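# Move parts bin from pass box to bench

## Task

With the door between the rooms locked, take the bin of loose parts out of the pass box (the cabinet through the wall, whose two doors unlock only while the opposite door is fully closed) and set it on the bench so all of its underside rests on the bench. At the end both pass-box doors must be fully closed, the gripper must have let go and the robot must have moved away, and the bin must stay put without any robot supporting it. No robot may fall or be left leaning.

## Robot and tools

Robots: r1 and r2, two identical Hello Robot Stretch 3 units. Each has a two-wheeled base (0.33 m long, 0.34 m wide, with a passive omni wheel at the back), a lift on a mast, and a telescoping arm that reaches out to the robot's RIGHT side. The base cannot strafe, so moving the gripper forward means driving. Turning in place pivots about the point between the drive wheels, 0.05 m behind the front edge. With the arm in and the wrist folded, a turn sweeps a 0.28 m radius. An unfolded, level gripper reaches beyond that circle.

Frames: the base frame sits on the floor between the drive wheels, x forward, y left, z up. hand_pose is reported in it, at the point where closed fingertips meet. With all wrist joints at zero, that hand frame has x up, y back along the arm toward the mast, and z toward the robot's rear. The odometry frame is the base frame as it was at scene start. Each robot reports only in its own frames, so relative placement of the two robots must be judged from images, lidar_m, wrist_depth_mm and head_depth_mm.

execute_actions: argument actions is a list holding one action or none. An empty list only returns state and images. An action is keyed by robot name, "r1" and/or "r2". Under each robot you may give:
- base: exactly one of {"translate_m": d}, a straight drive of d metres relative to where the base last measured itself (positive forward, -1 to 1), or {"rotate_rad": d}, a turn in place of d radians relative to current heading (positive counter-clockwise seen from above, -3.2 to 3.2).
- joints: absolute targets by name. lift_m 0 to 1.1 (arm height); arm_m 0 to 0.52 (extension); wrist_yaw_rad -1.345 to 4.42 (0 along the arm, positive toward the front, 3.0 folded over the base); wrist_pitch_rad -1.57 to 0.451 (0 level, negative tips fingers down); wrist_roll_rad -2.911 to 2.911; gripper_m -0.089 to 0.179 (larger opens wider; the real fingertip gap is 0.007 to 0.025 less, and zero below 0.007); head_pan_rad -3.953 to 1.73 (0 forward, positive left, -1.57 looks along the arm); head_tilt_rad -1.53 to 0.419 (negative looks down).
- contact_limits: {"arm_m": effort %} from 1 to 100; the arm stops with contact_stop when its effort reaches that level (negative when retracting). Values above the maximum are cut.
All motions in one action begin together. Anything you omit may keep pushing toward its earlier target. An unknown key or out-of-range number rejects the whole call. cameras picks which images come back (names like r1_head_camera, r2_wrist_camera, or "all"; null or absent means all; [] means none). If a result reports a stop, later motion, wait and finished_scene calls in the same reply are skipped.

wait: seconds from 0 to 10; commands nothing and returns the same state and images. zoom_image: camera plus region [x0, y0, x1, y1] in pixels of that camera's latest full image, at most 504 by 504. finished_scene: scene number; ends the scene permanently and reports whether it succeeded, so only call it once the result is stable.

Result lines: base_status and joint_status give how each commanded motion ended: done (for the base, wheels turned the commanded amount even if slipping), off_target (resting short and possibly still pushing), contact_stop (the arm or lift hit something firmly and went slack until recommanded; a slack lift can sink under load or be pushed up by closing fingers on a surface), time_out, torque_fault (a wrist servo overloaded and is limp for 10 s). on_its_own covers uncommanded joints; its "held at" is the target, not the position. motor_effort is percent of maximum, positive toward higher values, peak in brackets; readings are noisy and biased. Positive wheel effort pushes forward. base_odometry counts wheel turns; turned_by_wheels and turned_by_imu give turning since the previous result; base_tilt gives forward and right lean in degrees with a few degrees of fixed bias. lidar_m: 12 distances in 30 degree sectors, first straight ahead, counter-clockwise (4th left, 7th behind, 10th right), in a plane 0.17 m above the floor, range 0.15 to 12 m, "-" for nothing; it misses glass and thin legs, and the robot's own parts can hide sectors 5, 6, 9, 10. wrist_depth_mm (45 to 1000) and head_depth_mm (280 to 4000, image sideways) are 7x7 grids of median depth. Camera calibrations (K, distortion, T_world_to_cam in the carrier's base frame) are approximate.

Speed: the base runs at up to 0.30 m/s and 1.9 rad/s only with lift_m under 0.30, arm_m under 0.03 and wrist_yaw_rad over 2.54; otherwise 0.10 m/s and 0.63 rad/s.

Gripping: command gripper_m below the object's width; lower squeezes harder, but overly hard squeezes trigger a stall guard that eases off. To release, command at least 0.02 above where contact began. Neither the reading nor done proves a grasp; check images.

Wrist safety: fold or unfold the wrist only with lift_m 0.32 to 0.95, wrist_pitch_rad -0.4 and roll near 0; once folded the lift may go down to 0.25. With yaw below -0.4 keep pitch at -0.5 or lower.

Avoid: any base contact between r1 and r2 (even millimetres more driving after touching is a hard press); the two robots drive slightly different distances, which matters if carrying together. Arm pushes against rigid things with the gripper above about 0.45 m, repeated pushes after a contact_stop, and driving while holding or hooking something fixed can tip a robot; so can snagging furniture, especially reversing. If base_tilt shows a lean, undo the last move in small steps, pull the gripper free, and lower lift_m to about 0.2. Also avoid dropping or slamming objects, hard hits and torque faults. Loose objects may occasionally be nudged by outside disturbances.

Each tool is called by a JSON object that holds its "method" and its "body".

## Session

{"method": "execute_actions", "body": {"actions": []}}

Scene clock: 0.00 s.
r1.base_odometry: x=+0.000 y=+0.000 heading=+0.000 (m, m, rad; r1's odometry frame)
r1.turned_by_wheels: +0.000 (rad since the last result)
r1.turned_by_imu: +0.000 (rad since the last result)
r1.base_tilt: forward=+0.9 right=+0.9 (deg)
r1.lidar_m: 1.12 1.07 1.10 1.07 1.03 1.05 1.40 3.38 1.79 2.80 3.23 1.58
r1.head_depth_mm: 1672 1686 1669 1661 1647 1633 1623 / 1537 1531 1520 1512 1496 1493 1476 / 1400 1385 1381 1370 1361 1343 1358 / 1282 1278 1270 1263 1256 1255 1250 / 1186 1187 1182 1173 1170 1157 1167 / 1105 1105 1099 1095 1090 1081 1070 / 1037 1034 1030 1023 1015 1016 1002
r1.base_status: not commanded
r1.joint_positions: lift_m=+0.493 arm_m=+0.003 wrist_yaw_rad=+3.040 wrist_pitch_rad=-0.517 wrist_roll_rad=+0.002 gripper_m=+0.037 head_pan_rad=-0.008 head_tilt_rad=-0.006
r1.joint_status: not commanded
r1.motor_effort: left_wheel=+1 right_wheel=+0 lift_m=+34 arm_m=+0 wrist_yaw_rad=+0 wrist_pitch_rad=+4 wrist_roll_rad=+1 gripper_m=+0 head_pan_rad=+0 head_tilt_rad=+0 (%)
r1.hand_pose: x=+0.0003 y=+0.0621 z=+0.4838 quat_wxyz=(+0.216, +0.692, +0.146, +0.673) (m; r1's base frame)
r1.wrist_depth_mm: 783 - - - - - 852 / 840 957 - - - - 918 / 901 - - - - - 939 / 924 979 936 947 938 898 881 / 835 819 - 805 814 779 772 / 721 723 708 697 - 679 665 / 636 624 - - 606 607 596
r2.base_odometry: x=+0.000 y=+0.000 heading=+0.000 (m, m, rad; r2's odometry frame)
r2.turned_by_wheels: +0.000 (rad since the last result)
r2.turned_by_imu: +0.000 (rad since the last result)
r2.base_tilt: forward=-0.2 right=+1.0 (deg)
r2.lidar_m: 1.32 1.31 1.47 2.39 3.49 1.71 3.41 1.78 0.95 0.79 0.79 0.89
r2.head_depth_mm: 1220 1226 1239 1253 1265 1273 1298 / 1383 1399 1406 1414 1423 1440 1450 / 1353 1355 1363 1372 1391 1404 1413 / 1309 1315 1314 1330 1331 1347 1362 / 1259 1262 1282 1277 1289 1300 1308 / 1216 1228 1238 1250 1253 1258 1261 / 1191 1191 1202 1216 1208 1236 1222
r2.base_status: not commanded
r2.joint_positions: lift_m=+0.307 arm_m=-0.002 wrist_yaw_rad=+2.904 wrist_pitch_rad=-0.612 wrist_roll_rad=-0.001 gripper_m=+0.037 head_pan_rad=+0.016 head_tilt_rad=-0.020
r2.joint_status: not commanded
r2.motor_effort: left_wheel=+0 right_wheel=-1 lift_m=+24 arm_m=+1 wrist_yaw_rad=+0 wrist_pitch_rad=+4 wrist_roll_rad=+0 gripper_m=+0 head_pan_rad=+0 head_tilt_rad=+2 (%)
r2.hand_pose: x=+0.0249 y=+0.0478 z=+0.2790 quat_wxyz=(+0.292, +0.694, +0.132, +0.645) (m; r2's base frame)
r2.wrist_depth_mm: - - - - - - - / 748 791 813 794 833 809 862 / 638 - 670 658 671 685 700 / 539 - 561 556 578 585 576 / 474 495 - 501 501 494 500 / - - - 429 432 435 439 / - - - 391 398 400 398
pictures: r1_head_camera (sideways: a quarter turn clockwise sets it upright), r1_nav_camera (sideways: a quarter turn counterclockwise sets it upright), r1_wrist_camera, r2_head_camera (sideways: a quarter turn clockwise sets it upright), r2_nav_camera (sideways: a quarter turn counterclockwise sets it upright), r2_wrist_camera
camera_calibration (this result's frames):
r1_head_camera: T_world_to_cam=[[0.0223029, -0.0127114, -0.99967, 1.32288], [0.0336334, 0.999363, -0.0119571, 0.0170736], [0.999185, -0.0333557, 0.0227162, -0.0812256], [0, 0, 0, 1]] pos_world=[0.0510811, -0.00295646, 1.32449]
r1_nav_camera: T_world_to_cam=[[0.0443667, 0.0243112, 0.998719, -1.26815], [0.0317977, -0.999232, 0.0229111, 0.0172837], [0.998509, 0.0307405, -0.0451057, 0.00680984], [0, 0, 0, 1]] pos_world=[0.0489142, 0.0478912, 1.26643]
r1_wrist_camera: T_world_to_cam=[[0.993468, -0.111077, -0.0261389, 0.0209926], [-0.0913717, -0.637125, -0.765326, 0.44529], [0.0683566, 0.762715, -0.643112, 0.425836], [0, 0, 0, 1]] pos_world=[-0.00927721, -0.0387541, 0.615201]
r2_head_camera: T_world_to_cam=[[-0.0535796, 0.0247661, -0.998256, 1.32113], [-0.0350785, 0.999029, 0.0266681, -0.0262093], [0.997947, 0.0364462, -0.0526588, 0.0247242], [0, 0, 0, 1]] pos_world=[0.0451927, -0.00743649, 1.32083]
r2_nav_camera: T_world_to_cam=[[0.0010966, -0.0565179, 0.998401, -1.25534], [-0.0239272, -0.998117, -0.0564756, 0.118929], [0.999713, -0.023827, -0.00244685, -0.0421786], [0, 0, 0, 1]] pos_world=[0.0463888, 0.0467507, 1.25995]
r2_wrist_camera: T_world_to_cam=[[0.961329, -0.273655, 0.0309701, -0.0256371], [-0.176029, -0.69704, -0.695089, 0.260886], [0.211802, 0.662758, -0.718256, 0.330609], [0, 0, 0, 1]] pos_world=[0.000545469, -0.0442816, 0.419595]
Images, in order (width x height): r1_head_camera 896x504, r1_nav_camera 672x504, r1_wrist_camera 644x364, r2_head_camera 896x504, r2_nav_camera 672x504, r2_wrist_camera 644x364.

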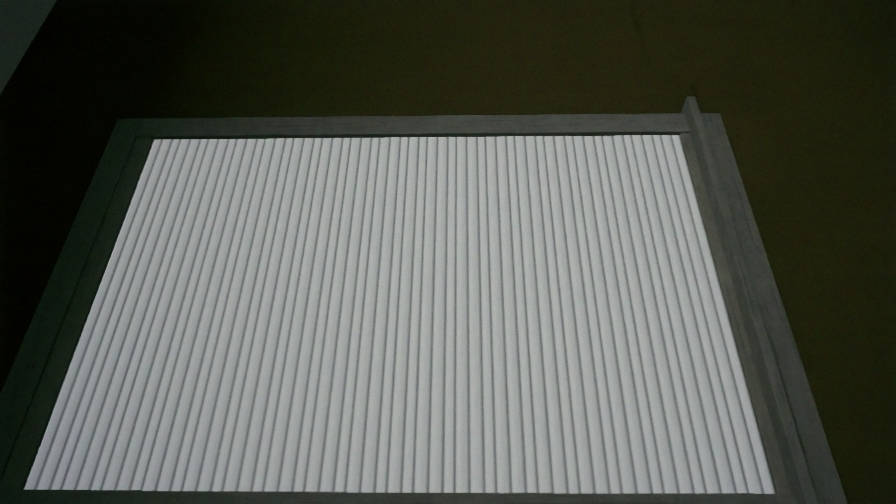

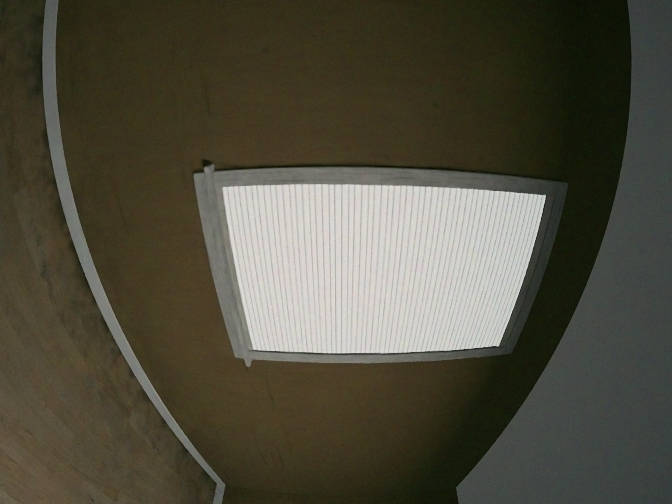

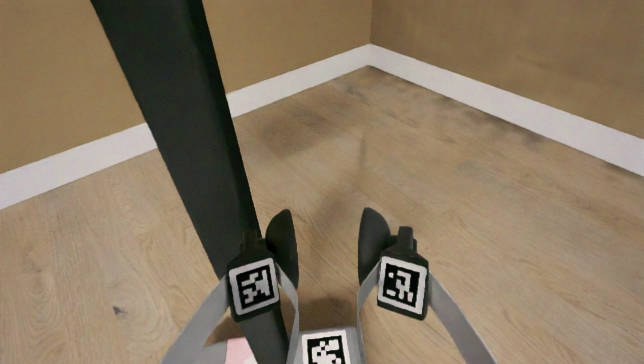

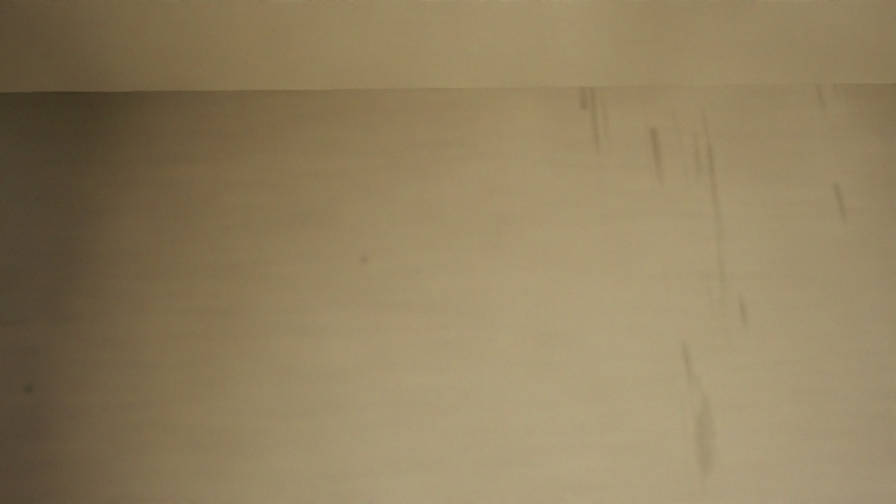

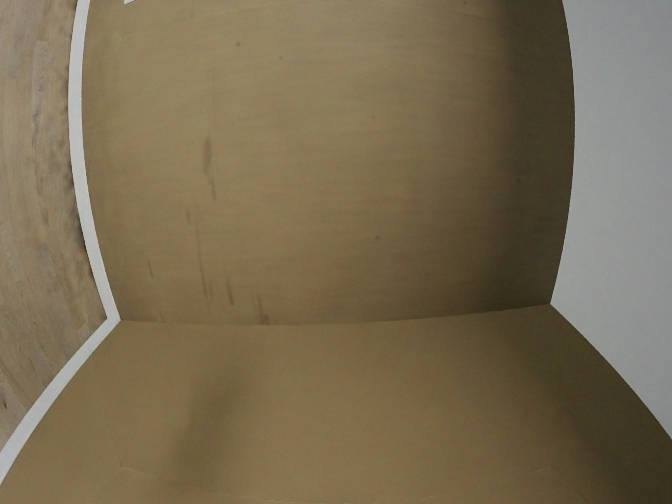

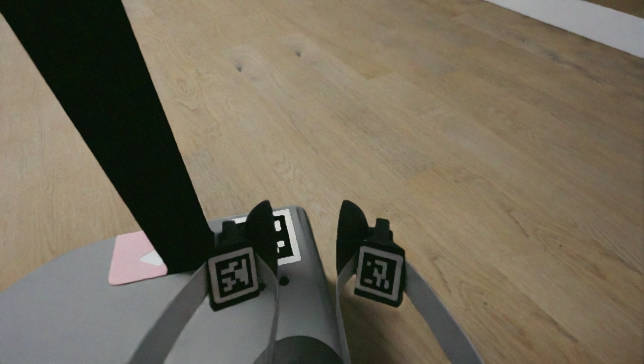

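Look backwards with fisheye.

{"method": "execute_actions", "body": {"actions": [{"r1":{"joints":{"head_pan_rad":-2.6,"head_tilt_rad":-0.3}},"r2":{"joints":{"head_pan_rad":-3.3,"head_tilt_rad":-0.3}}}], "cameras": ["r1_nav_camera","r2_nav_camera"]}}

{"method": "execute_actions", "body": {"actions": [{"r1":{"joints":{"head_pan_rad":1.7}},"r2":{"joints":{"head_pan_rad":1.5}}}], "cameras": ["r1_nav_camera","r2_nav_camera"]}}

Scene clock: 5.50 s.
r1.base_odometry: x=+0.000 y=+0.000 heading=+0.000 (m, m, rad; r1's odometry frame)
r1.turned_by_wheels: +0.000 (rad since the last result)
r1.turned_by_imu: +0.000 (rad since the last result)
r1.base_tilt: forward=+0.8 right=+0.9 (deg)
r1.lidar_m: 1.12 1.07 1.09 1.08 1.03 1.05 1.40 3.34 1.79 2.80 3.26 1.59
r1.head_depth_mm: 2659 2590 2636 2432 2639 2076 1590 / 3347 3479 3639 3780 2978 2087 1586 / 3378 3536 3678 3878 2939 2063 1587 / 3330 3473 3664 3856 2969 2078 1595 / 3320 3510 3621 3837 2940 2074 1589 / 3298 3443 3652 3835 2887 2056 1583 / 3239 3438 3605 3775 2929 2065 1586
r1.base_status: not commanded
r1.joint_positions: lift_m=+0.493 arm_m=+0.003 wrist_yaw_rad=+3.040 wrist_pitch_rad=-0.517 wrist_roll_rad=+0.002 gripper_m=+0.037 head_pan_rad=-2.593 head_tilt_rad=-0.296
r1.joint_status: all done
r1.motor_effort: left_wheel=+1(1) right_wheel=+0(0) lift_m=+34(34) arm_m=+0(0) wrist_yaw_rad=+0(1) wrist_pitch_rad=+4(4) wrist_roll_rad=+1(1) gripper_m=+0(1) head_pan_rad=-2(32) head_tilt_rad=+0(18) (%)
r1.hand_pose: x=+0.0003 y=+0.0621 z=+0.4838 quat_wxyz=(+0.216, +0.692, +0.146, +0.673) (m; r1's base frame)
r1.wrist_depth_mm: 802 - - - - - 861 / 862 936 - - - - 901 / 915 - - - - - 946 / 963 990 964 944 936 926 903 / 847 819 - 816 811 786 761 / 715 716 709 693 - 689 677 / 634 630 - - 606 604 594
r2.base_odometry: x=+0.000 y=+0.000 heading=+0.000 (m, m, rad; r2's odometry frame)
r2.turned_by_wheels: +0.000 (rad since the last result)
r2.turned_by_imu: -0.001 (rad since the last result)
r2.base_tilt: forward=-0.1 right=+1.1 (deg)
r2.lidar_m: 1.31 1.31 1.47 2.39 3.47 1.70 3.41 1.78 0.95 0.79 0.79 0.88
r2.head_depth_mm: 3897 - - 2314 2166 1849 1460 / 3717 3906 - - 1919 1863 1450 / 3529 3721 3989 - 2342 1868 1460 / 3349 3474 3758 3878 2592 1887 1475 / 3160 3335 3565 3591 2621 1889 1469 / 3018 3146 3340 3569 2625 1890 1481 / 2887 3045 3210 3321 2684 1913 1480
r2.base_status: not commanded
r2.joint_positions: lift_m=+0.307 arm_m=-0.002 wrist_yaw_rad=+2.904 wrist_pitch_rad=-0.612 wrist_roll_rad=-0.001 gripper_m=+0.037 head_pan_rad=-3.293 head_tilt_rad=-0.297
r2.joint_status: all done
r2.motor_effort: left_wheel=+0(0) right_wheel=-1(0) lift_m=+24(24) arm_m=+0(1) wrist_yaw_rad=+0(0) wrist_pitch_rad=+3(4) wrist_roll_rad=+0(1) gripper_m=+0(0) head_pan_rad=-2(31) head_tilt_rad=-1(17) (%)
r2.hand_pose: x=+0.0249 y=+0.0478 z=+0.2790 quat_wxyz=(+0.292, +0.694, +0.132, +0.645) (m; r2's base frame)
r2.wrist_depth_mm: - - - - - - - / 731 811 781 824 790 831 832 / 630 - 636 671 681 697 689 / 550 - 570 562 576 572 588 / 477 495 - 489 492 498 501 / - - - 428 436 442 442 / - - - 391 390 397 396
pictures: r1_nav_camera (sideways: a quarter turn counterclockwise sets it upright), r2_nav_camera (sideways: a quarter turn counterclockwise sets it upright)
camera_calibration (this result's frames):
r1_nav_camera: T_world_to_cam=[[-0.266985, -0.192183, 0.944343, -1.19509], [-0.559491, 0.82877, 0.0104832, 0.0370766], [-0.784658, -0.525553, -0.328794, 0.386947], [0, 0, 0, 1]] pos_world=[0.00529517, -0.0570421, 1.25541]
r2_nav_camera: T_world_to_cam=[[-0.261375, 0.0969974, 0.960351, -1.20385], [0.203319, 0.978148, -0.0434583, 0.100577], [-0.943581, 0.183899, -0.275384, 0.32496], [0, 0, 0, 1]] pos_world=[-0.0284792, -0.0413693, 1.24998]
Images, in order (width x height): r1_nav_camera 672x504, r2_nav_camera 672x504.

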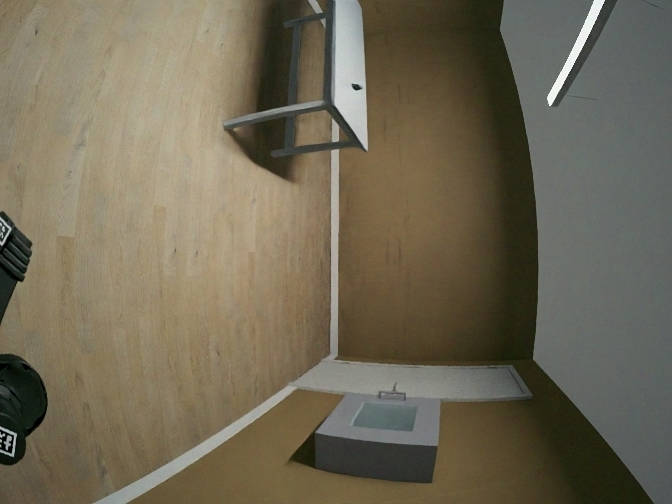

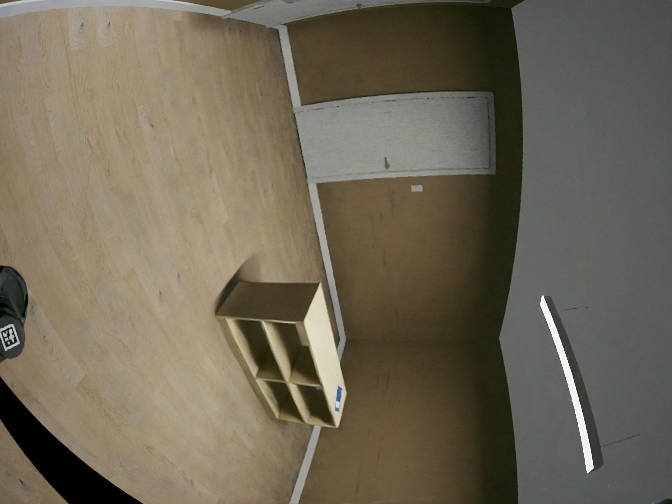

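Scene clock: 8.07 s.
r1.base_odometry: x=+0.000 y=+0.000 heading=+0.000 (m, m, rad; r1's odometry frame)
r1.turned_by_wheels: +0.000 (rad since the last result)
r1.turned_by_imu: +0.000 (rad since the last result)
r1.base_tilt: forward=+0.8 right=+0.9 (deg)
r1.lidar_m: 1.12 1.07 1.09 1.08 1.03 1.05 1.40 3.37 1.79 2.81 3.26 1.59
r1.head_depth_mm: 1191 1262 1322 1386 1445 1508 1498 / 1117 1187 1253 1328 1415 1518 1548 / 1058 1114 1179 1247 1323 1413 1481 / 1002 1053 1107 1171 1234 1310 1394 / 954 1001 1050 1104 1158 1234 1303 / 912 951 996 1047 1099 1157 1227 / 867 906 945 990 1043 1098 1161
r1.base_status: not commanded
r1.joint_positions: lift_m=+0.493 arm_m=+0.003 wrist_yaw_rad=+3.040 wrist_pitch_rad=-0.517 wrist_roll_rad=+0.002 gripper_m=+0.037 head_pan_rad=+1.693 head_tilt_rad=-0.297
r1.joint_status: all done
r1.motor_effort: left_wheel=+1(1) right_wheel=+1(2) lift_m=+34(34) arm_m=+0(1) wrist_yaw_rad=-1(1) wrist_pitch_rad=+4(4) wrist_roll_rad=+0(1) gripper_m=+0(1) head_pan_rad=+2(31) head_tilt_rad=-2(0) (%)
r1.hand_pose: x=+0.0003 y=+0.0621 z=+0.4838 quat_wxyz=(+0.216, +0.692, +0.146, +0.673) (m; r1's base frame)
r1.wrist_depth_mm: 788 - - - - - 839 / 848 950 - - - - 919 / 897 - - - - - 948 / 959 963 985 943 941 924 894 / 836 822 - 819 802 769 782 / 732 707 709 686 - 685 671 / 635 630 - - 606 603 592
r2.base_odometry: x=+0.000 y=+0.000 heading=+0.000 (m, m, rad; r2's odometry frame)
r2.turned_by_wheels: +0.000 (rad since the last result)
r2.turned_by_imu: -0.001 (rad since the last result)
r2.base_tilt: forward=-0.1 right=+1.1 (deg)
r2.lidar_m: 1.31 1.31 1.47 2.39 3.50 1.71 3.41 1.78 0.94 0.79 0.79 0.89
r2.head_depth_mm: 1690 1761 1815 1921 1999 1849 1441 / 1955 2057 2156 2255 2305 1860 1454 / 2368 2455 2590 2791 2555 1853 1472 / 2871 3072 3337 3527 2585 1889 1467 / 3168 3376 3535 3701 2612 1863 1467 / 3064 3146 3411 3503 2669 1887 1485 / 2942 3138 3227 3338 2644 1911 1471
r2.base_status: not commanded
r2.joint_positions: lift_m=+0.307 arm_m=-0.002 wrist_yaw_rad=+2.904 wrist_pitch_rad=-0.612 wrist_roll_rad=-0.001 gripper_m=+0.037 head_pan_rad=+1.493 head_tilt_rad=-0.297
r2.joint_status: all done
r2.motor_effort: left_wheel=+0(0) right_wheel=-1(2) lift_m=+24(24) arm_m=+2(1) wrist_yaw_rad=+0(0) wrist_pitch_rad=+3(3) wrist_roll_rad=+1(1) gripper_m=+0(0) head_pan_rad=+2(28) head_tilt_rad=-1(1) (%)
r2.hand_pose: x=+0.0249 y=+0.0478 z=+0.2790 quat_wxyz=(+0.292, +0.694, +0.132, +0.645) (m; r2's base frame)
r2.wrist_depth_mm: - - - - - - - / 734 811 769 794 812 827 858 / 641 - 659 671 671 663 693 / 543 - 553 554 568 576 584 / 478 488 - 492 499 497 502 / - - - 424 436 446 446 / - - - 394 390 396 400
pictures: r1_nav_camera (sideways: a quarter turn counterclockwise sets it upright), r2_nav_camera (sideways: a quarter turn counterclockwise sets it upright)
camera_calibration (this result's frames):
r1_nav_camera: T_world_to_cam=[[-0.0644458, 0.322916, 0.944231, -1.19617], [0.98604, 0.16618, 0.0104678, 0.0276689], [-0.153532, 0.931724, -0.329118, 0.383519], [0, 0, 0, 1]] pos_world=[-0.0454888, 0.0243325, 1.2554]
r2_nav_camera: T_world_to_cam=[[0.0776646, 0.268096, 0.960256, -1.20579], [0.990389, -0.131315, -0.0434396, 0.095752], [0.11445, 0.954401, -0.275718, 0.31894], [0, 0, 0, 1]] pos_world=[-0.0376869, 0.0314458, 1.24997]
Images, in order (width x height): r1_nav_camera 672x504, r2_nav_camera 672x504.

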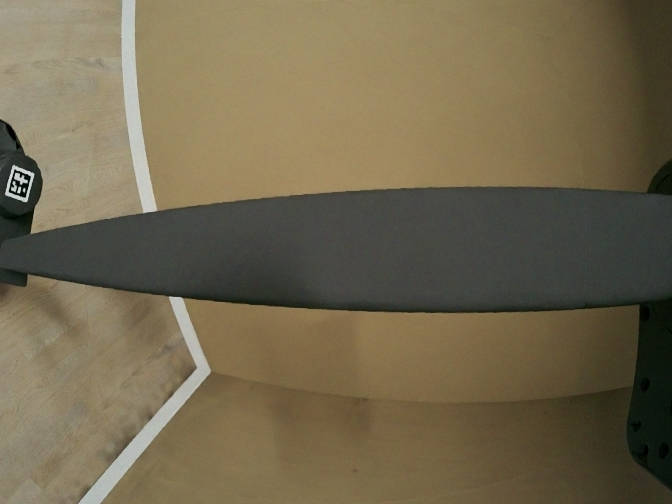

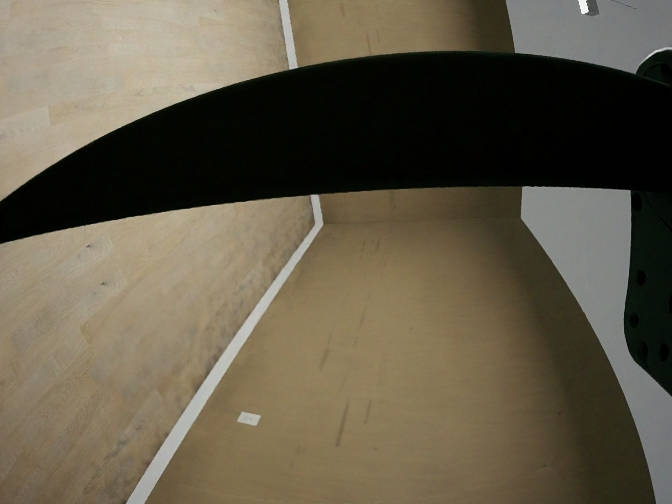

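{"method": "execute_actions", "body": {"actions": [{"r1":{"joints":{"head_pan_rad":-3.6,"head_tilt_rad":-0.3}},"r2":{"joints":{"head_pan_rad":-2.3,"head_tilt_rad":-0.3}}}], "cameras": ["r1_nav_camera","r2_nav_camera","r1_head_camera","r2_head_camera"]}}

Scene clock: 16.13 s.
r1.base_odometry: x=+0.000 y=+0.000 heading=+0.000 (m, m, rad; r1's odometry frame)
r1.turned_by_wheels: +0.000 (rad since the last result)
r1.turned_by_imu: +0.000 (rad since the last result)
r1.base_tilt: forward=+0.8 right=+0.9 (deg)
r1.lidar_m: 1.12 1.07 1.10 1.08 1.03 1.05 1.40 3.35 1.80 2.79 3.25 1.58
r1.head_depth_mm: 880 912 951 995 1039 1092 1142 / 920 960 1005 1050 1103 1158 1222 / 970 1016 1063 1117 1176 1235 1309 / 1027 1077 1131 1183 1254 1329 1406 / 1087 1144 1205 1272 1347 1435 1480 / 1153 1218 1287 1366 1445 1552 1582 / 1234 1308 1387 1476 1584 1702 1583
r1.base_status: not commanded
r1.joint_positions: lift_m=+0.493 arm_m=+0.003 wrist_yaw_rad=+3.040 wrist_pitch_rad=-0.517 wrist_roll_rad=+0.002 gripper_m=+0.037 head_pan_rad=-3.593 head_tilt_rad=-0.297
r1.joint_status: all done
r1.motor_effort: left_wheel=+1(1) right_wheel=+0(0) lift_m=+34(34) arm_m=+0(0) wrist_yaw_rad=+1(1) wrist_pitch_rad=+4(4) wrist_roll_rad=+0(0) gripper_m=+0(1) head_pan_rad=-2(31) head_tilt_rad=-1(1) (%)
r1.hand_pose: x=+0.0003 y=+0.0621 z=+0.4838 quat_wxyz=(+0.216, +0.692, +0.146, +0.673) (m; r1's base frame)
r1.wrist_depth_mm: 807 - - - - - 856 / 841 945 - - - - 910 / 915 - - - - - 930 / 936 947 957 954 919 891 902 / 843 825 - 798 811 773 772 / 711 704 717 690 - 678 665 / 633 623 - - 602 604 592
r2.base_odometry: x=+0.000 y=+0.000 heading=+0.000 (m, m, rad; r2's odometry frame)
r2.turned_by_wheels: +0.000 (rad since the last result)
r2.turned_by_imu: -0.001 (rad since the last result)
r2.base_tilt: forward=-0.1 right=+1.2 (deg)
r2.lidar_m: 1.32 1.31 1.47 2.38 3.50 1.70 3.39 1.79 0.95 0.79 0.79 0.89
r2.head_depth_mm: 2673 3012 3201 3375 2563 1846 1453 / 1999 2121 1713 2491 2460 1868 1454 / 1634 1677 1264 1360 2088 1884 1462 / 1340 1402 1285 1386 1621 1729 1476 / 1147 1194 1252 1301 1368 1444 1441 / 1003 1037 1075 1125 1165 1222 1268 / 892 920 950 982 1015 1053 1097
r2.base_status: not commanded
r2.joint_positions: lift_m=+0.307 arm_m=-0.002 wrist_yaw_rad=+2.904 wrist_pitch_rad=-0.612 wrist_roll_rad=-0.001 gripper_m=+0.037 head_pan_rad=-2.293 head_tilt_rad=-0.297
r2.joint_status: all done
r2.motor_effort: left_wheel=+0(0) right_wheel=-1(1) lift_m=+24(24) arm_m=+0(1) wrist_yaw_rad=+0(0) wrist_pitch_rad=+4(3) wrist_roll_rad=+0(0) gripper_m=+0(0) head_pan_rad=-2(29) head_tilt_rad=-1(1) (%)
r2.hand_pose: x=+0.0249 y=+0.0478 z=+0.2790 quat_wxyz=(+0.292, +0.694, +0.132, +0.645) (m; r2's base frame)
r2.wrist_depth_mm: - - - - - - - / 726 817 804 797 802 830 843 / 621 - 649 659 669 677 690 / 541 - 560 562 563 567 579 / 477 488 - 496 490 497 509 / - - - 430 445 443 443 / - - - 387 390 393 395
pictures: r1_head_camera (sideways: a quarter turn clockwise sets it upright), r1_nav_camera (sideways: a quarter turn counterclockwise sets it upright), r2_head_camera (sideways: a quarter turn clockwise sets it upright), r2_nav_camera (sideways: a quarter turn counterclockwise sets it upright)
camera_calibration (this result's frames):
r1_head_camera: T_world_to_cam=[[0.243808, -0.104207, -0.964209, 1.27499], [-0.454612, -0.890493, -0.018712, 0.0288402], [-0.856671, 0.442903, -0.264483, 0.303951], [0, 0, 0, 1]] pos_world=[-0.0373554, 0.0239243, 1.31029]
r1_nav_camera: T_world_to_cam=[[-0.306262, 0.120962, 0.944231, -1.1947], [0.39508, 0.918587, 0.0104678, 0.0312738], [-0.866092, 0.376253, -0.329118, 0.387865], [0, 0, 0, 1]] pos_world=[-0.0423195, -0.0301501, 1.2554]
r2_head_camera: T_world_to_cam=[[0.233513, 0.226427, -0.945623, 1.2505], [0.757486, -0.652119, 0.0309062, -0.0365511], [-0.609661, -0.723513, -0.323793, 0.387449], [0, 0, 0, 1]] pos_world=[-0.0281087, -0.026658, 1.30909]
r2_nav_camera: T_world_to_cam=[[-0.223063, -0.167781, 0.960256, -1.20396], [-0.713217, 0.699596, -0.0434396, 0.106144], [-0.664504, -0.694561, -0.275718, 0.323692], [0, 0, 0, 1]] pos_world=[0.0222396, -0.0514358, 1.24997]
Images, in order (width x height): r1_head_camera 896x504, r1_nav_camera 672x504, r2_head_camera 896x504, r2_nav_camera 672x504.

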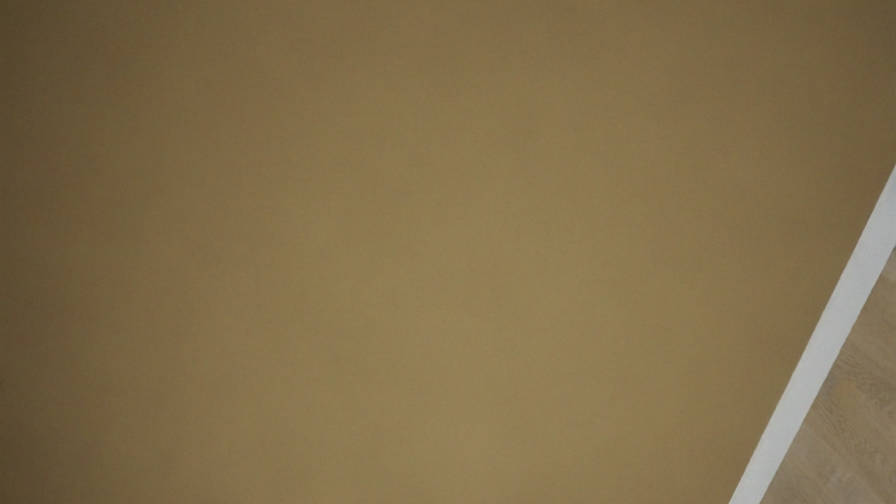

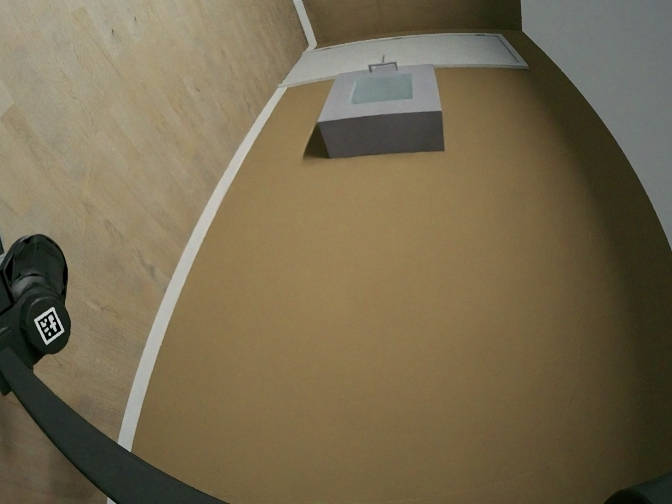

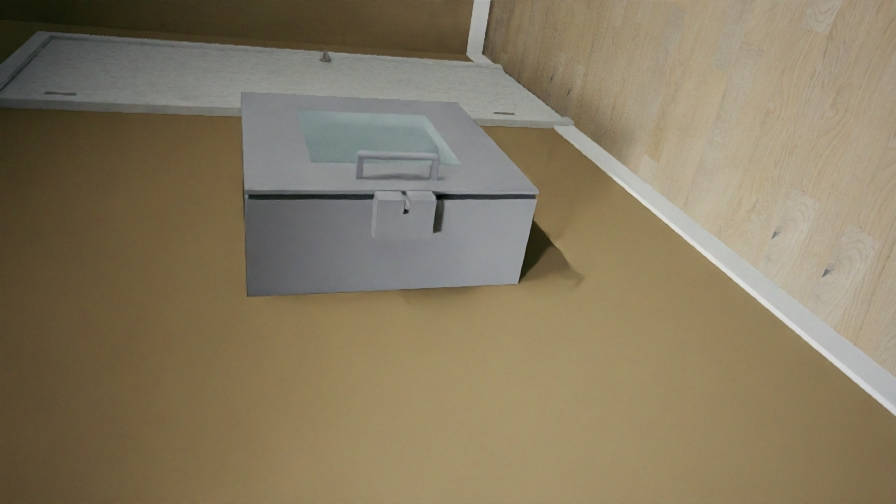

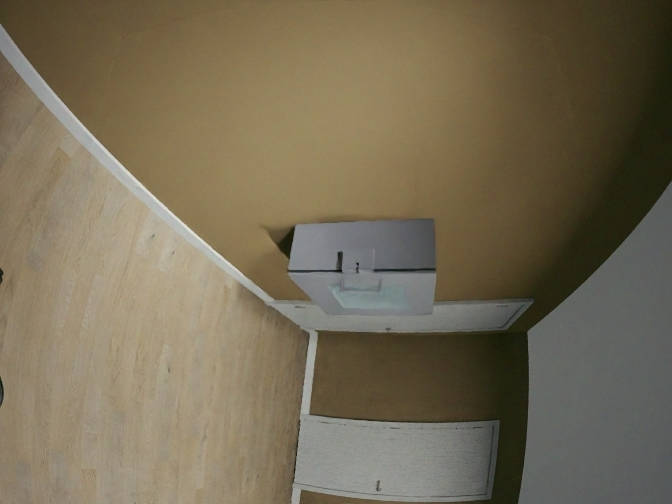

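{"method": "execute_actions", "body": {"actions": [{"r1":{"base":{"rotate_rad":-2.7},"joints":{"head_pan_rad":-1.2,"head_tilt_rad":-0.4}}}], "cameras": []}}

{"method": "execute_actions", "body": {"actions": [{"r1":{"base":{"translate_m":1.0}}}], "cameras": ["r1_nav_camera","r1_head_camera"]}}

Scene clock: 31.50 s.
r1.base_odometry: x=+0.000 y=+0.000 heading=-2.700 (m, m, rad; r1's odometry frame)
r1.turned_by_wheels: -2.700 (rad since the last result)
r1.turned_by_imu: -2.733 (rad since the last result)
r1.base_tilt: forward=+0.9 right=+0.9 (deg)
r1.lidar_m: 2.69 1.80 2.79 3.25 1.74 1.15 1.07 1.08 1.11 1.03 1.04 1.31
r1.head_depth_mm: 832 884 942 1003 1078 1164 1272 / 849 902 961 1031 1105 1196 1312 / 868 922 986 1054 1135 1229 1337 / 883 942 1005 1081 1162 1267 1369 / 905 959 1032 1106 1203 1305 1387 / 918 983 1051 1135 1233 1347 1418 / 939 1007 1079 1169 1275 1390 1434
r1.base_status: done
r1.joint_positions: lift_m=+0.493 arm_m=+0.003 wrist_yaw_rad=+3.040 wrist_pitch_rad=-0.517 wrist_roll_rad=+0.002 gripper_m=+0.037 head_pan_rad=-1.207 head_tilt_rad=-0.395
r1.joint_status: all done
r1.motor_effort: left_wheel=+4(8) right_wheel=-3(5) lift_m=+34(34) arm_m=+0(0) wrist_yaw_rad=+0(0) wrist_pitch_rad=+4(4) wrist_roll_rad=+0(1) gripper_m=+0(0) head_pan_rad=+1(30) head_tilt_rad=-1(11) (%)
r1.hand_pose: x=+0.0003 y=+0.0621 z=+0.4838 quat_wxyz=(+0.216, +0.692, +0.146, +0.673) (m; r1's base frame)
r1.wrist_depth_mm: - - - - - - - / - - - - - - - / - - - - - - - / - 974 954 957 924 921 872 / 836 829 - 792 819 774 764 / 722 693 710 701 - 673 677 / 628 629 - - 595 601 590
r2.base_odometry: x=+0.000 y=+0.000 heading=+0.000 (m, m, rad; r2's odometry frame)
r2.turned_by_wheels: +0.000 (rad since the last result)
r2.turned_by_imu: -0.002 (rad since the last result)
r2.base_tilt: forward=+0.0 right=+1.2 (deg)
r2.lidar_m: 1.32 1.31 1.47 2.39 3.47 1.71 3.41 1.78 0.95 0.79 0.79 0.88
r2.head_depth_mm: 2666 2951 3226 3362 2542 1864 1450 / 2001 2118 1699 2477 2463 1855 1467 / 1625 1665 1268 1364 2109 1851 1461 / 1337 1392 1293 1389 1629 1731 1479 / 1151 1196 1254 1305 1374 1450 1421 / 993 1038 1076 1125 1167 1209 1269 / 889 922 947 979 1022 1049 1098
r2.base_status: not commanded
r2.joint_positions: lift_m=+0.307 arm_m=-0.002 wrist_yaw_rad=+2.904 wrist_pitch_rad=-0.612 wrist_roll_rad=-0.001 gripper_m=+0.037 head_pan_rad=-2.293 head_tilt_rad=-0.297
r2.joint_status: not commanded
r2.motor_effort: left_wheel=+0(0) right_wheel=-1(1) lift_m=+24(24) arm_m=+0(1) wrist_yaw_rad=+0(0) wrist_pitch_rad=+4(3) wrist_roll_rad=+0(0) gripper_m=+0(0) head_pan_rad=-2(3) head_tilt_rad=-1(1) (%)
r2.hand_pose: x=+0.0249 y=+0.0478 z=+0.2790 quat_wxyz=(+0.292, +0.694, +0.132, +0.645) (m; r2's base frame)
r2.wrist_depth_mm: - - - - - - - / 738 807 788 827 820 810 834 / 638 - 649 663 680 687 681 / 545 - 554 573 574 577 581 / 476 498 - 497 488 502 504 / - - - 425 440 442 450 / - - - 389 389 395 399
pictures: none
No camera images: the call's "cameras" was empty. Leave "cameras" out to get every camera's image.

Scene clock: 42.47 s.
r1.base_odometry: x=-0.904 y=-0.428 heading=-2.700 (m, m, rad; r1's odometry frame)
r1.turned_by_wheels: +0.000 (rad since the last result)
r1.turned_by_imu: +0.001 (rad since the last result)
r1.base_tilt: forward=+0.8 right=+0.9 (deg)
r1.lidar_m: 2.41 2.73 1.17 2.52 3.32 2.21 2.05 1.47 0.98 0.91 0.92 1.16
r1.head_depth_mm: 732 776 825 885 950 1026 1116 / 746 793 844 903 973 1055 1145 / 762 809 861 927 997 1086 1187 / 775 827 885 950 1027 1117 1228 / 794 848 904 974 1051 1153 1267 / 810 862 909 967 1037 1188 1303 / 828 859 758 783 834 1228 1339
r1.base_status: done
r1.joint_positions: lift_m=+0.493 arm_m=+0.003 wrist_yaw_rad=+3.040 wrist_pitch_rad=-0.517 wrist_roll_rad=+0.002 gripper_m=+0.037 head_pan_rad=-1.207 head_tilt_rad=-0.395
r1.joint_status: not commanded
r1.motor_effort: left_wheel=+3(9) right_wheel=-1(1) lift_m=+34(33) arm_m=+0(0) wrist_yaw_rad=+1(0) wrist_pitch_rad=+4(4) wrist_roll_rad=+1(0) gripper_m=+0(1) head_pan_rad=+2(1) head_tilt_rad=-2(1) (%)
r1.hand_pose: x=+0.0003 y=+0.0621 z=+0.4838 quat_wxyz=(+0.216, +0.692, +0.146, +0.673) (m; r1's base frame)
r1.wrist_depth_mm: - - - - - - - / - - - - - - - / - - - - - - - / 996 977 962 932 919 915 892 / 839 825 - 803 797 782 787 / 723 711 716 704 - 663 662 / 634 632 - - 607 600 599
r2.base_odometry: x=+0.000 y=+0.000 heading=+0.000 (m, m, rad; r2's odometry frame)
r2.turned_by_wheels: +0.000 (rad since the last result)
r2.turned_by_imu: -0.003 (rad since the last result)
r2.base_tilt: forward=-0.3 right=+1.0 (deg)
r2.lidar_m: 1.31 1.31 1.47 2.38 3.49 1.70 3.41 1.79 0.94 0.79 0.79 0.89
r2.head_depth_mm: 2686 3012 3229 3366 2522 1853 1459 / 1992 2102 1697 2492 2497 1872 1457 / 1615 1664 1257 1360 2090 1880 1461 / 1344 1387 1288 1387 1637 1720 1473 / 1144 1192 1253 1308 1366 1447 1415 / 1004 1044 1080 1122 1166 1215 1274 / 889 919 948 983 1015 1056 1095
r2.base_status: not commanded
r2.joint_positions: lift_m=+0.307 arm_m=-0.002 wrist_yaw_rad=+2.904 wrist_pitch_rad=-0.612 wrist_roll_rad=-0.001 gripper_m=+0.037 head_pan_rad=-2.293 head_tilt_rad=-0.297
r2.joint_status: not commanded
r2.motor_effort: left_wheel=+0(0) right_wheel=-1(1) lift_m=+24(24) arm_m=+0(1) wrist_yaw_rad=-1(0) wrist_pitch_rad=+4(3) wrist_roll_rad=+0(1) gripper_m=-1(0) head_pan_rad=-2(3) head_tilt_rad=-1(1) (%)
r2.hand_pose: x=+0.0249 y=+0.0478 z=+0.2790 quat_wxyz=(+0.292, +0.694, +0.132, +0.645) (m; r2's base frame)
r2.wrist_depth_mm: - - - - - - - / 729 823 795 796 810 849 826 / 639 - 663 678 678 683 693 / 539 - 556 559 577 584 576 / 477 481 - 493 492 501 511 / - - - 426 442 443 452 / - - - 394 389 397 397
pictures: r1_head_camera (sideways: a quarter turn clockwise sets it upright), r1_nav_camera (sideways: a quarter turn counterclockwise sets it upright)
camera_calibration (this result's frames):
r1_head_camera: T_world_to_cam=[[-0.139245, 0.330579, -0.93345, 1.23716], [0.940934, 0.337959, -0.0206735, 0.0228786], [0.308633, -0.881193, -0.358112, 0.418697], [0, 0, 0, 1]] pos_world=[0.0215165, -0.0477582, 1.30524]
r1_nav_camera: T_world_to_cam=[[0.172388, -0.383484, 0.907316, -1.14944], [-0.917288, -0.398179, 0.00598893, 0.0451113], [0.358978, -0.833303, -0.420406, 0.499192], [0, 0, 0, 1]] pos_world=[0.0603308, -0.00685187, 1.2525]
Images, in order (width x height): r1_head_camera 896x504, r1_nav_camera 672x504.

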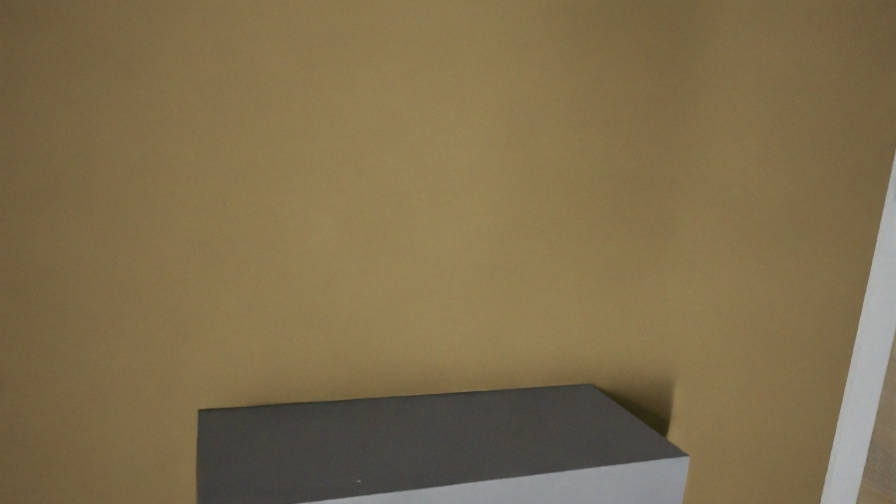

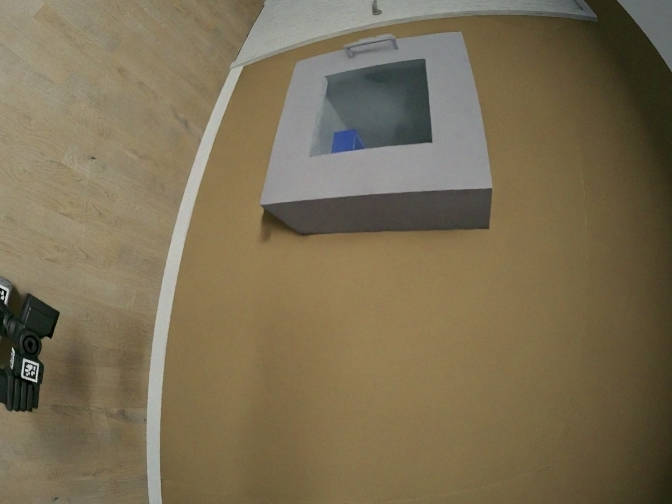

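{"method": "execute_actions", "body": {"actions": [{"r1":{"base":{"rotate_rad":0.08},"joints":{"wrist_pitch_rad":-0.4,"head_pan_rad":-1.57,"head_tilt_rad":-0.5}}}], "cameras": []}}

{"method": "execute_actions", "body": {"actions": [{"r1":{"base":{"translate_m":0.85}}}], "cameras": ["r1_nav_camera","r1_head_camera"]}}

Scene clock: 49.60 s.
r1.base_odometry: x=-0.904 y=-0.428 heading=-2.620 (m, m, rad; r1's odometry frame)
r1.turned_by_wheels: +0.080 (rad since the last result)
r1.turned_by_imu: +0.080 (rad since the last result)
r1.base_tilt: forward=+0.8 right=+0.9 (deg)
r1.lidar_m: 2.69 1.58 1.17 2.52 3.00 2.16 2.05 1.34 0.95 0.91 0.94 1.24
r1.head_depth_mm: 768 829 908 1001 1113 1248 1345 / 762 825 899 991 1100 1235 1333 / 756 820 894 980 1091 1231 1322 / 750 813 888 972 1077 1215 1308 / 746 807 882 965 1074 1202 1301 / 741 803 875 957 1063 1188 1300 / 737 797 867 950 1054 1177 1290
r1.base_status: done
r1.joint_positions: lift_m=+0.493 arm_m=+0.003 wrist_yaw_rad=+3.040 wrist_pitch_rad=-0.420 wrist_roll_rad=+0.002 gripper_m=+0.037 head_pan_rad=-1.563 head_tilt_rad=-0.494
r1.joint_status: all done
r1.motor_effort: left_wheel=-2(4) right_wheel=+2(5) lift_m=+34(34) arm_m=+0(0) wrist_yaw_rad=+0(0) wrist_pitch_rad=+6(6) wrist_roll_rad=+1(0) gripper_m=+0(0) head_pan_rad=-2(17) head_tilt_rad=-2(10) (%)
r1.hand_pose: x=+0.0016 y=+0.0754 z=+0.5050 quat_wxyz=(+0.183, +0.698, +0.112, +0.683) (m; r1's base frame)
r1.wrist_depth_mm: - - - - - - - / - - - - - - - / - - - - - - - / - - - - - - - / 921 931 - 893 888 857 853 / 788 778 - 763 - 730 732 / 678 671 - 644 643 635 633
r2.base_odometry: x=+0.000 y=+0.000 heading=+0.000 (m, m, rad; r2's odometry frame)
r2.turned_by_wheels: +0.000 (rad since the last result)
r2.turned_by_imu: -0.001 (rad since the last result)
r2.base_tilt: forward=-0.1 right=+1.1 (deg)
r2.lidar_m: 1.32 1.31 1.47 2.39 3.49 1.71 3.41 1.78 0.95 0.79 0.79 0.88
r2.head_depth_mm: 2691 2946 3158 3355 2547 1866 1462 / 2005 2134 1692 2489 2457 1862 1456 / 1616 1679 1261 1367 2112 1884 1464 / 1348 1391 1292 1386 1619 1733 1474 / 1149 1195 1246 1306 1371 1438 1421 / 1000 1036 1075 1112 1167 1215 1275 / 887 920 951 978 1015 1058 1100
r2.base_status: not commanded
r2.joint_positions: lift_m=+0.307 arm_m=-0.002 wrist_yaw_rad=+2.904 wrist_pitch_rad=-0.612 wrist_roll_rad=-0.001 gripper_m=+0.037 head_pan_rad=-2.293 head_tilt_rad=-0.297
r2.joint_status: not commanded
r2.motor_effort: left_wheel=+0(0) right_wheel=-2(1) lift_m=+24(24) arm_m=+1(1) wrist_yaw_rad=-1(0) wrist_pitch_rad=+3(4) wrist_roll_rad=+1(0) gripper_m=+0(0) head_pan_rad=-3(2) head_tilt_rad=-1(1) (%)
r2.hand_pose: x=+0.0249 y=+0.0478 z=+0.2790 quat_wxyz=(+0.292, +0.694, +0.132, +0.645) (m; r2's base frame)
r2.wrist_depth_mm: - - - - - - - / 729 807 793 807 822 841 828 / 638 - 647 675 677 682 676 / 545 - 565 557 573 589 591 / 483 491 - 486 495 492 507 / - - - 425 443 437 441 / - - - 389 395 394 394
pictures: none
No camera images: the call's "cameras" was empty. Leave "cameras" out to get every camera's image.

Scene clock: 59.03 s.
r1.base_odometry: x=-1.641 y=-0.851 heading=-2.620 (m, m, rad; r1's odometry frame)
r1.turned_by_wheels: +0.000 (rad since the last result)
r1.turned_by_imu: +0.001 (rad since the last result)
r1.base_tilt: forward=+0.8 right=+0.9 (deg)
r1.lidar_m: 1.84 1.90 1.12 1.10 1.10 3.04 2.90 1.29 0.92 0.88 0.90 1.18
r1.head_depth_mm: 738 566 910 963 772 1208 1323 / 732 563 1208 1163 788 1195 1306 / 727 559 - 1110 780 1180 1294 / 718 555 2982 1105 773 1166 1280 / 710 551 624 1041 756 1154 1269 / 706 549 597 644 725 1144 1275 / 702 543 598 649 995 1130 1261
r1.base_status: done
r1.joint_positions: lift_m=+0.493 arm_m=+0.003 wrist_yaw_rad=+3.040 wrist_pitch_rad=-0.420 wrist_roll_rad=+0.002 gripper_m=+0.037 head_pan_rad=-1.563 head_tilt_rad=-0.494
r1.joint_status: not commanded
r1.motor_effort: left_wheel=-2(4) right_wheel=+3(7) lift_m=+34(34) arm_m=+0(0) wrist_yaw_rad=+0(1) wrist_pitch_rad=+6(6) wrist_roll_rad=+0(1) gripper_m=+0(0) head_pan_rad=-3(2) head_tilt_rad=-2(2) (%)
r1.hand_pose: x=+0.0016 y=+0.0755 z=+0.5051 quat_wxyz=(+0.183, +0.698, +0.112, +0.683) (m; r1's base frame)
r1.wrist_depth_mm: - - - - - - - / - - - - - - - / - - - - - - - / - - - - - - - / 940 923 - 881 914 855 852 / 786 779 - 746 - 741 735 / 671 672 - 659 637 641 630
r2.base_odometry: x=+0.000 y=+0.000 heading=+0.000 (m, m, rad; r2's odometry frame)
r2.turned_by_wheels: +0.000 (rad since the last result)
r2.turned_by_imu: -0.002 (rad since the last result)
r2.base_tilt: forward=-0.1 right=+1.2 (deg)
r2.lidar_m: 1.32 1.31 1.47 2.39 3.48 1.70 3.41 1.78 0.95 0.79 0.79 0.89
r2.head_depth_mm: 2738 2955 3137 3331 2551 1857 1459 / 1982 2125 1718 2474 2455 1857 1474 / 1630 1676 1266 1354 2123 1886 1457 / 1343 1384 1276 1384 1626 1718 1461 / 1157 1194 1253 1301 1384 1444 1426 / 1005 1040 1081 1124 1169 1213 1268 / 891 916 947 986 1018 1060 1102
r2.base_status: not commanded
r2.joint_positions: lift_m=+0.307 arm_m=-0.002 wrist_yaw_rad=+2.904 wrist_pitch_rad=-0.612 wrist_roll_rad=-0.001 gripper_m=+0.037 head_pan_rad=-2.293 head_tilt_rad=-0.297
r2.joint_status: not commanded
r2.motor_effort: left_wheel=+0(0) right_wheel=-1(1) lift_m=+24(24) arm_m=+0(1) wrist_yaw_rad=+0(0) wrist_pitch_rad=+3(3) wrist_roll_rad=+0(1) gripper_m=+0(0) head_pan_rad=-2(2) head_tilt_rad=-1(1) (%)
r2.hand_pose: x=+0.0249 y=+0.0478 z=+0.2790 quat_wxyz=(+0.292, +0.694, +0.132, +0.645) (m; r2's base frame)
r2.wrist_depth_mm: - - - - - - - / 734 794 785 810 794 842 822 / 630 - 650 665 672 682 681 / 558 - 554 560 568 575 586 / 474 489 - 485 497 498 505 / - - - 423 443 441 444 / - - - 390 393 397 401
pictures: r1_head_camera (sideways: a quarter turn clockwise sets it upright), r1_nav_camera (sideways: a quarter turn counterclockwise sets it upright)
camera_calibration (this result's frames):
r1_head_camera: T_world_to_cam=[[-0.0161042, 0.448407, -0.893685, 1.18452], [0.99971, -0.0088034, -0.0224319, 0.0248064], [-0.0179261, -0.893786, -0.448135, 0.537837], [0, 0, 0, 1]] pos_world=[0.00391781, -0.0502176, 1.30017]
r1_nav_camera: T_world_to_cam=[[0.0287226, -0.506676, 0.861658, -1.08901], [-0.998533, -0.0541249, 0.00145842, 0.0515056], [0.0458982, -0.860436, -0.507488, 0.614412], [0, 0, 0, 1]] pos_world=[0.0545088, -0.0203251, 1.25008]
Images, in order (width x height): r1_head_camera 896x504, r1_nav_camera 672x504.

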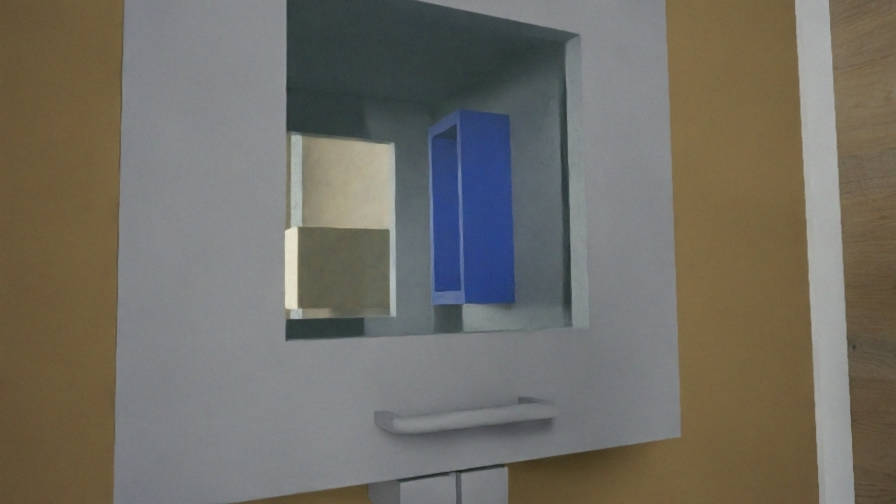

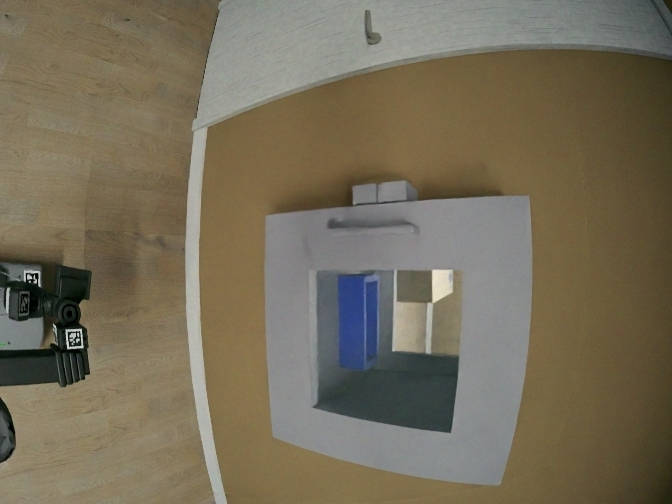

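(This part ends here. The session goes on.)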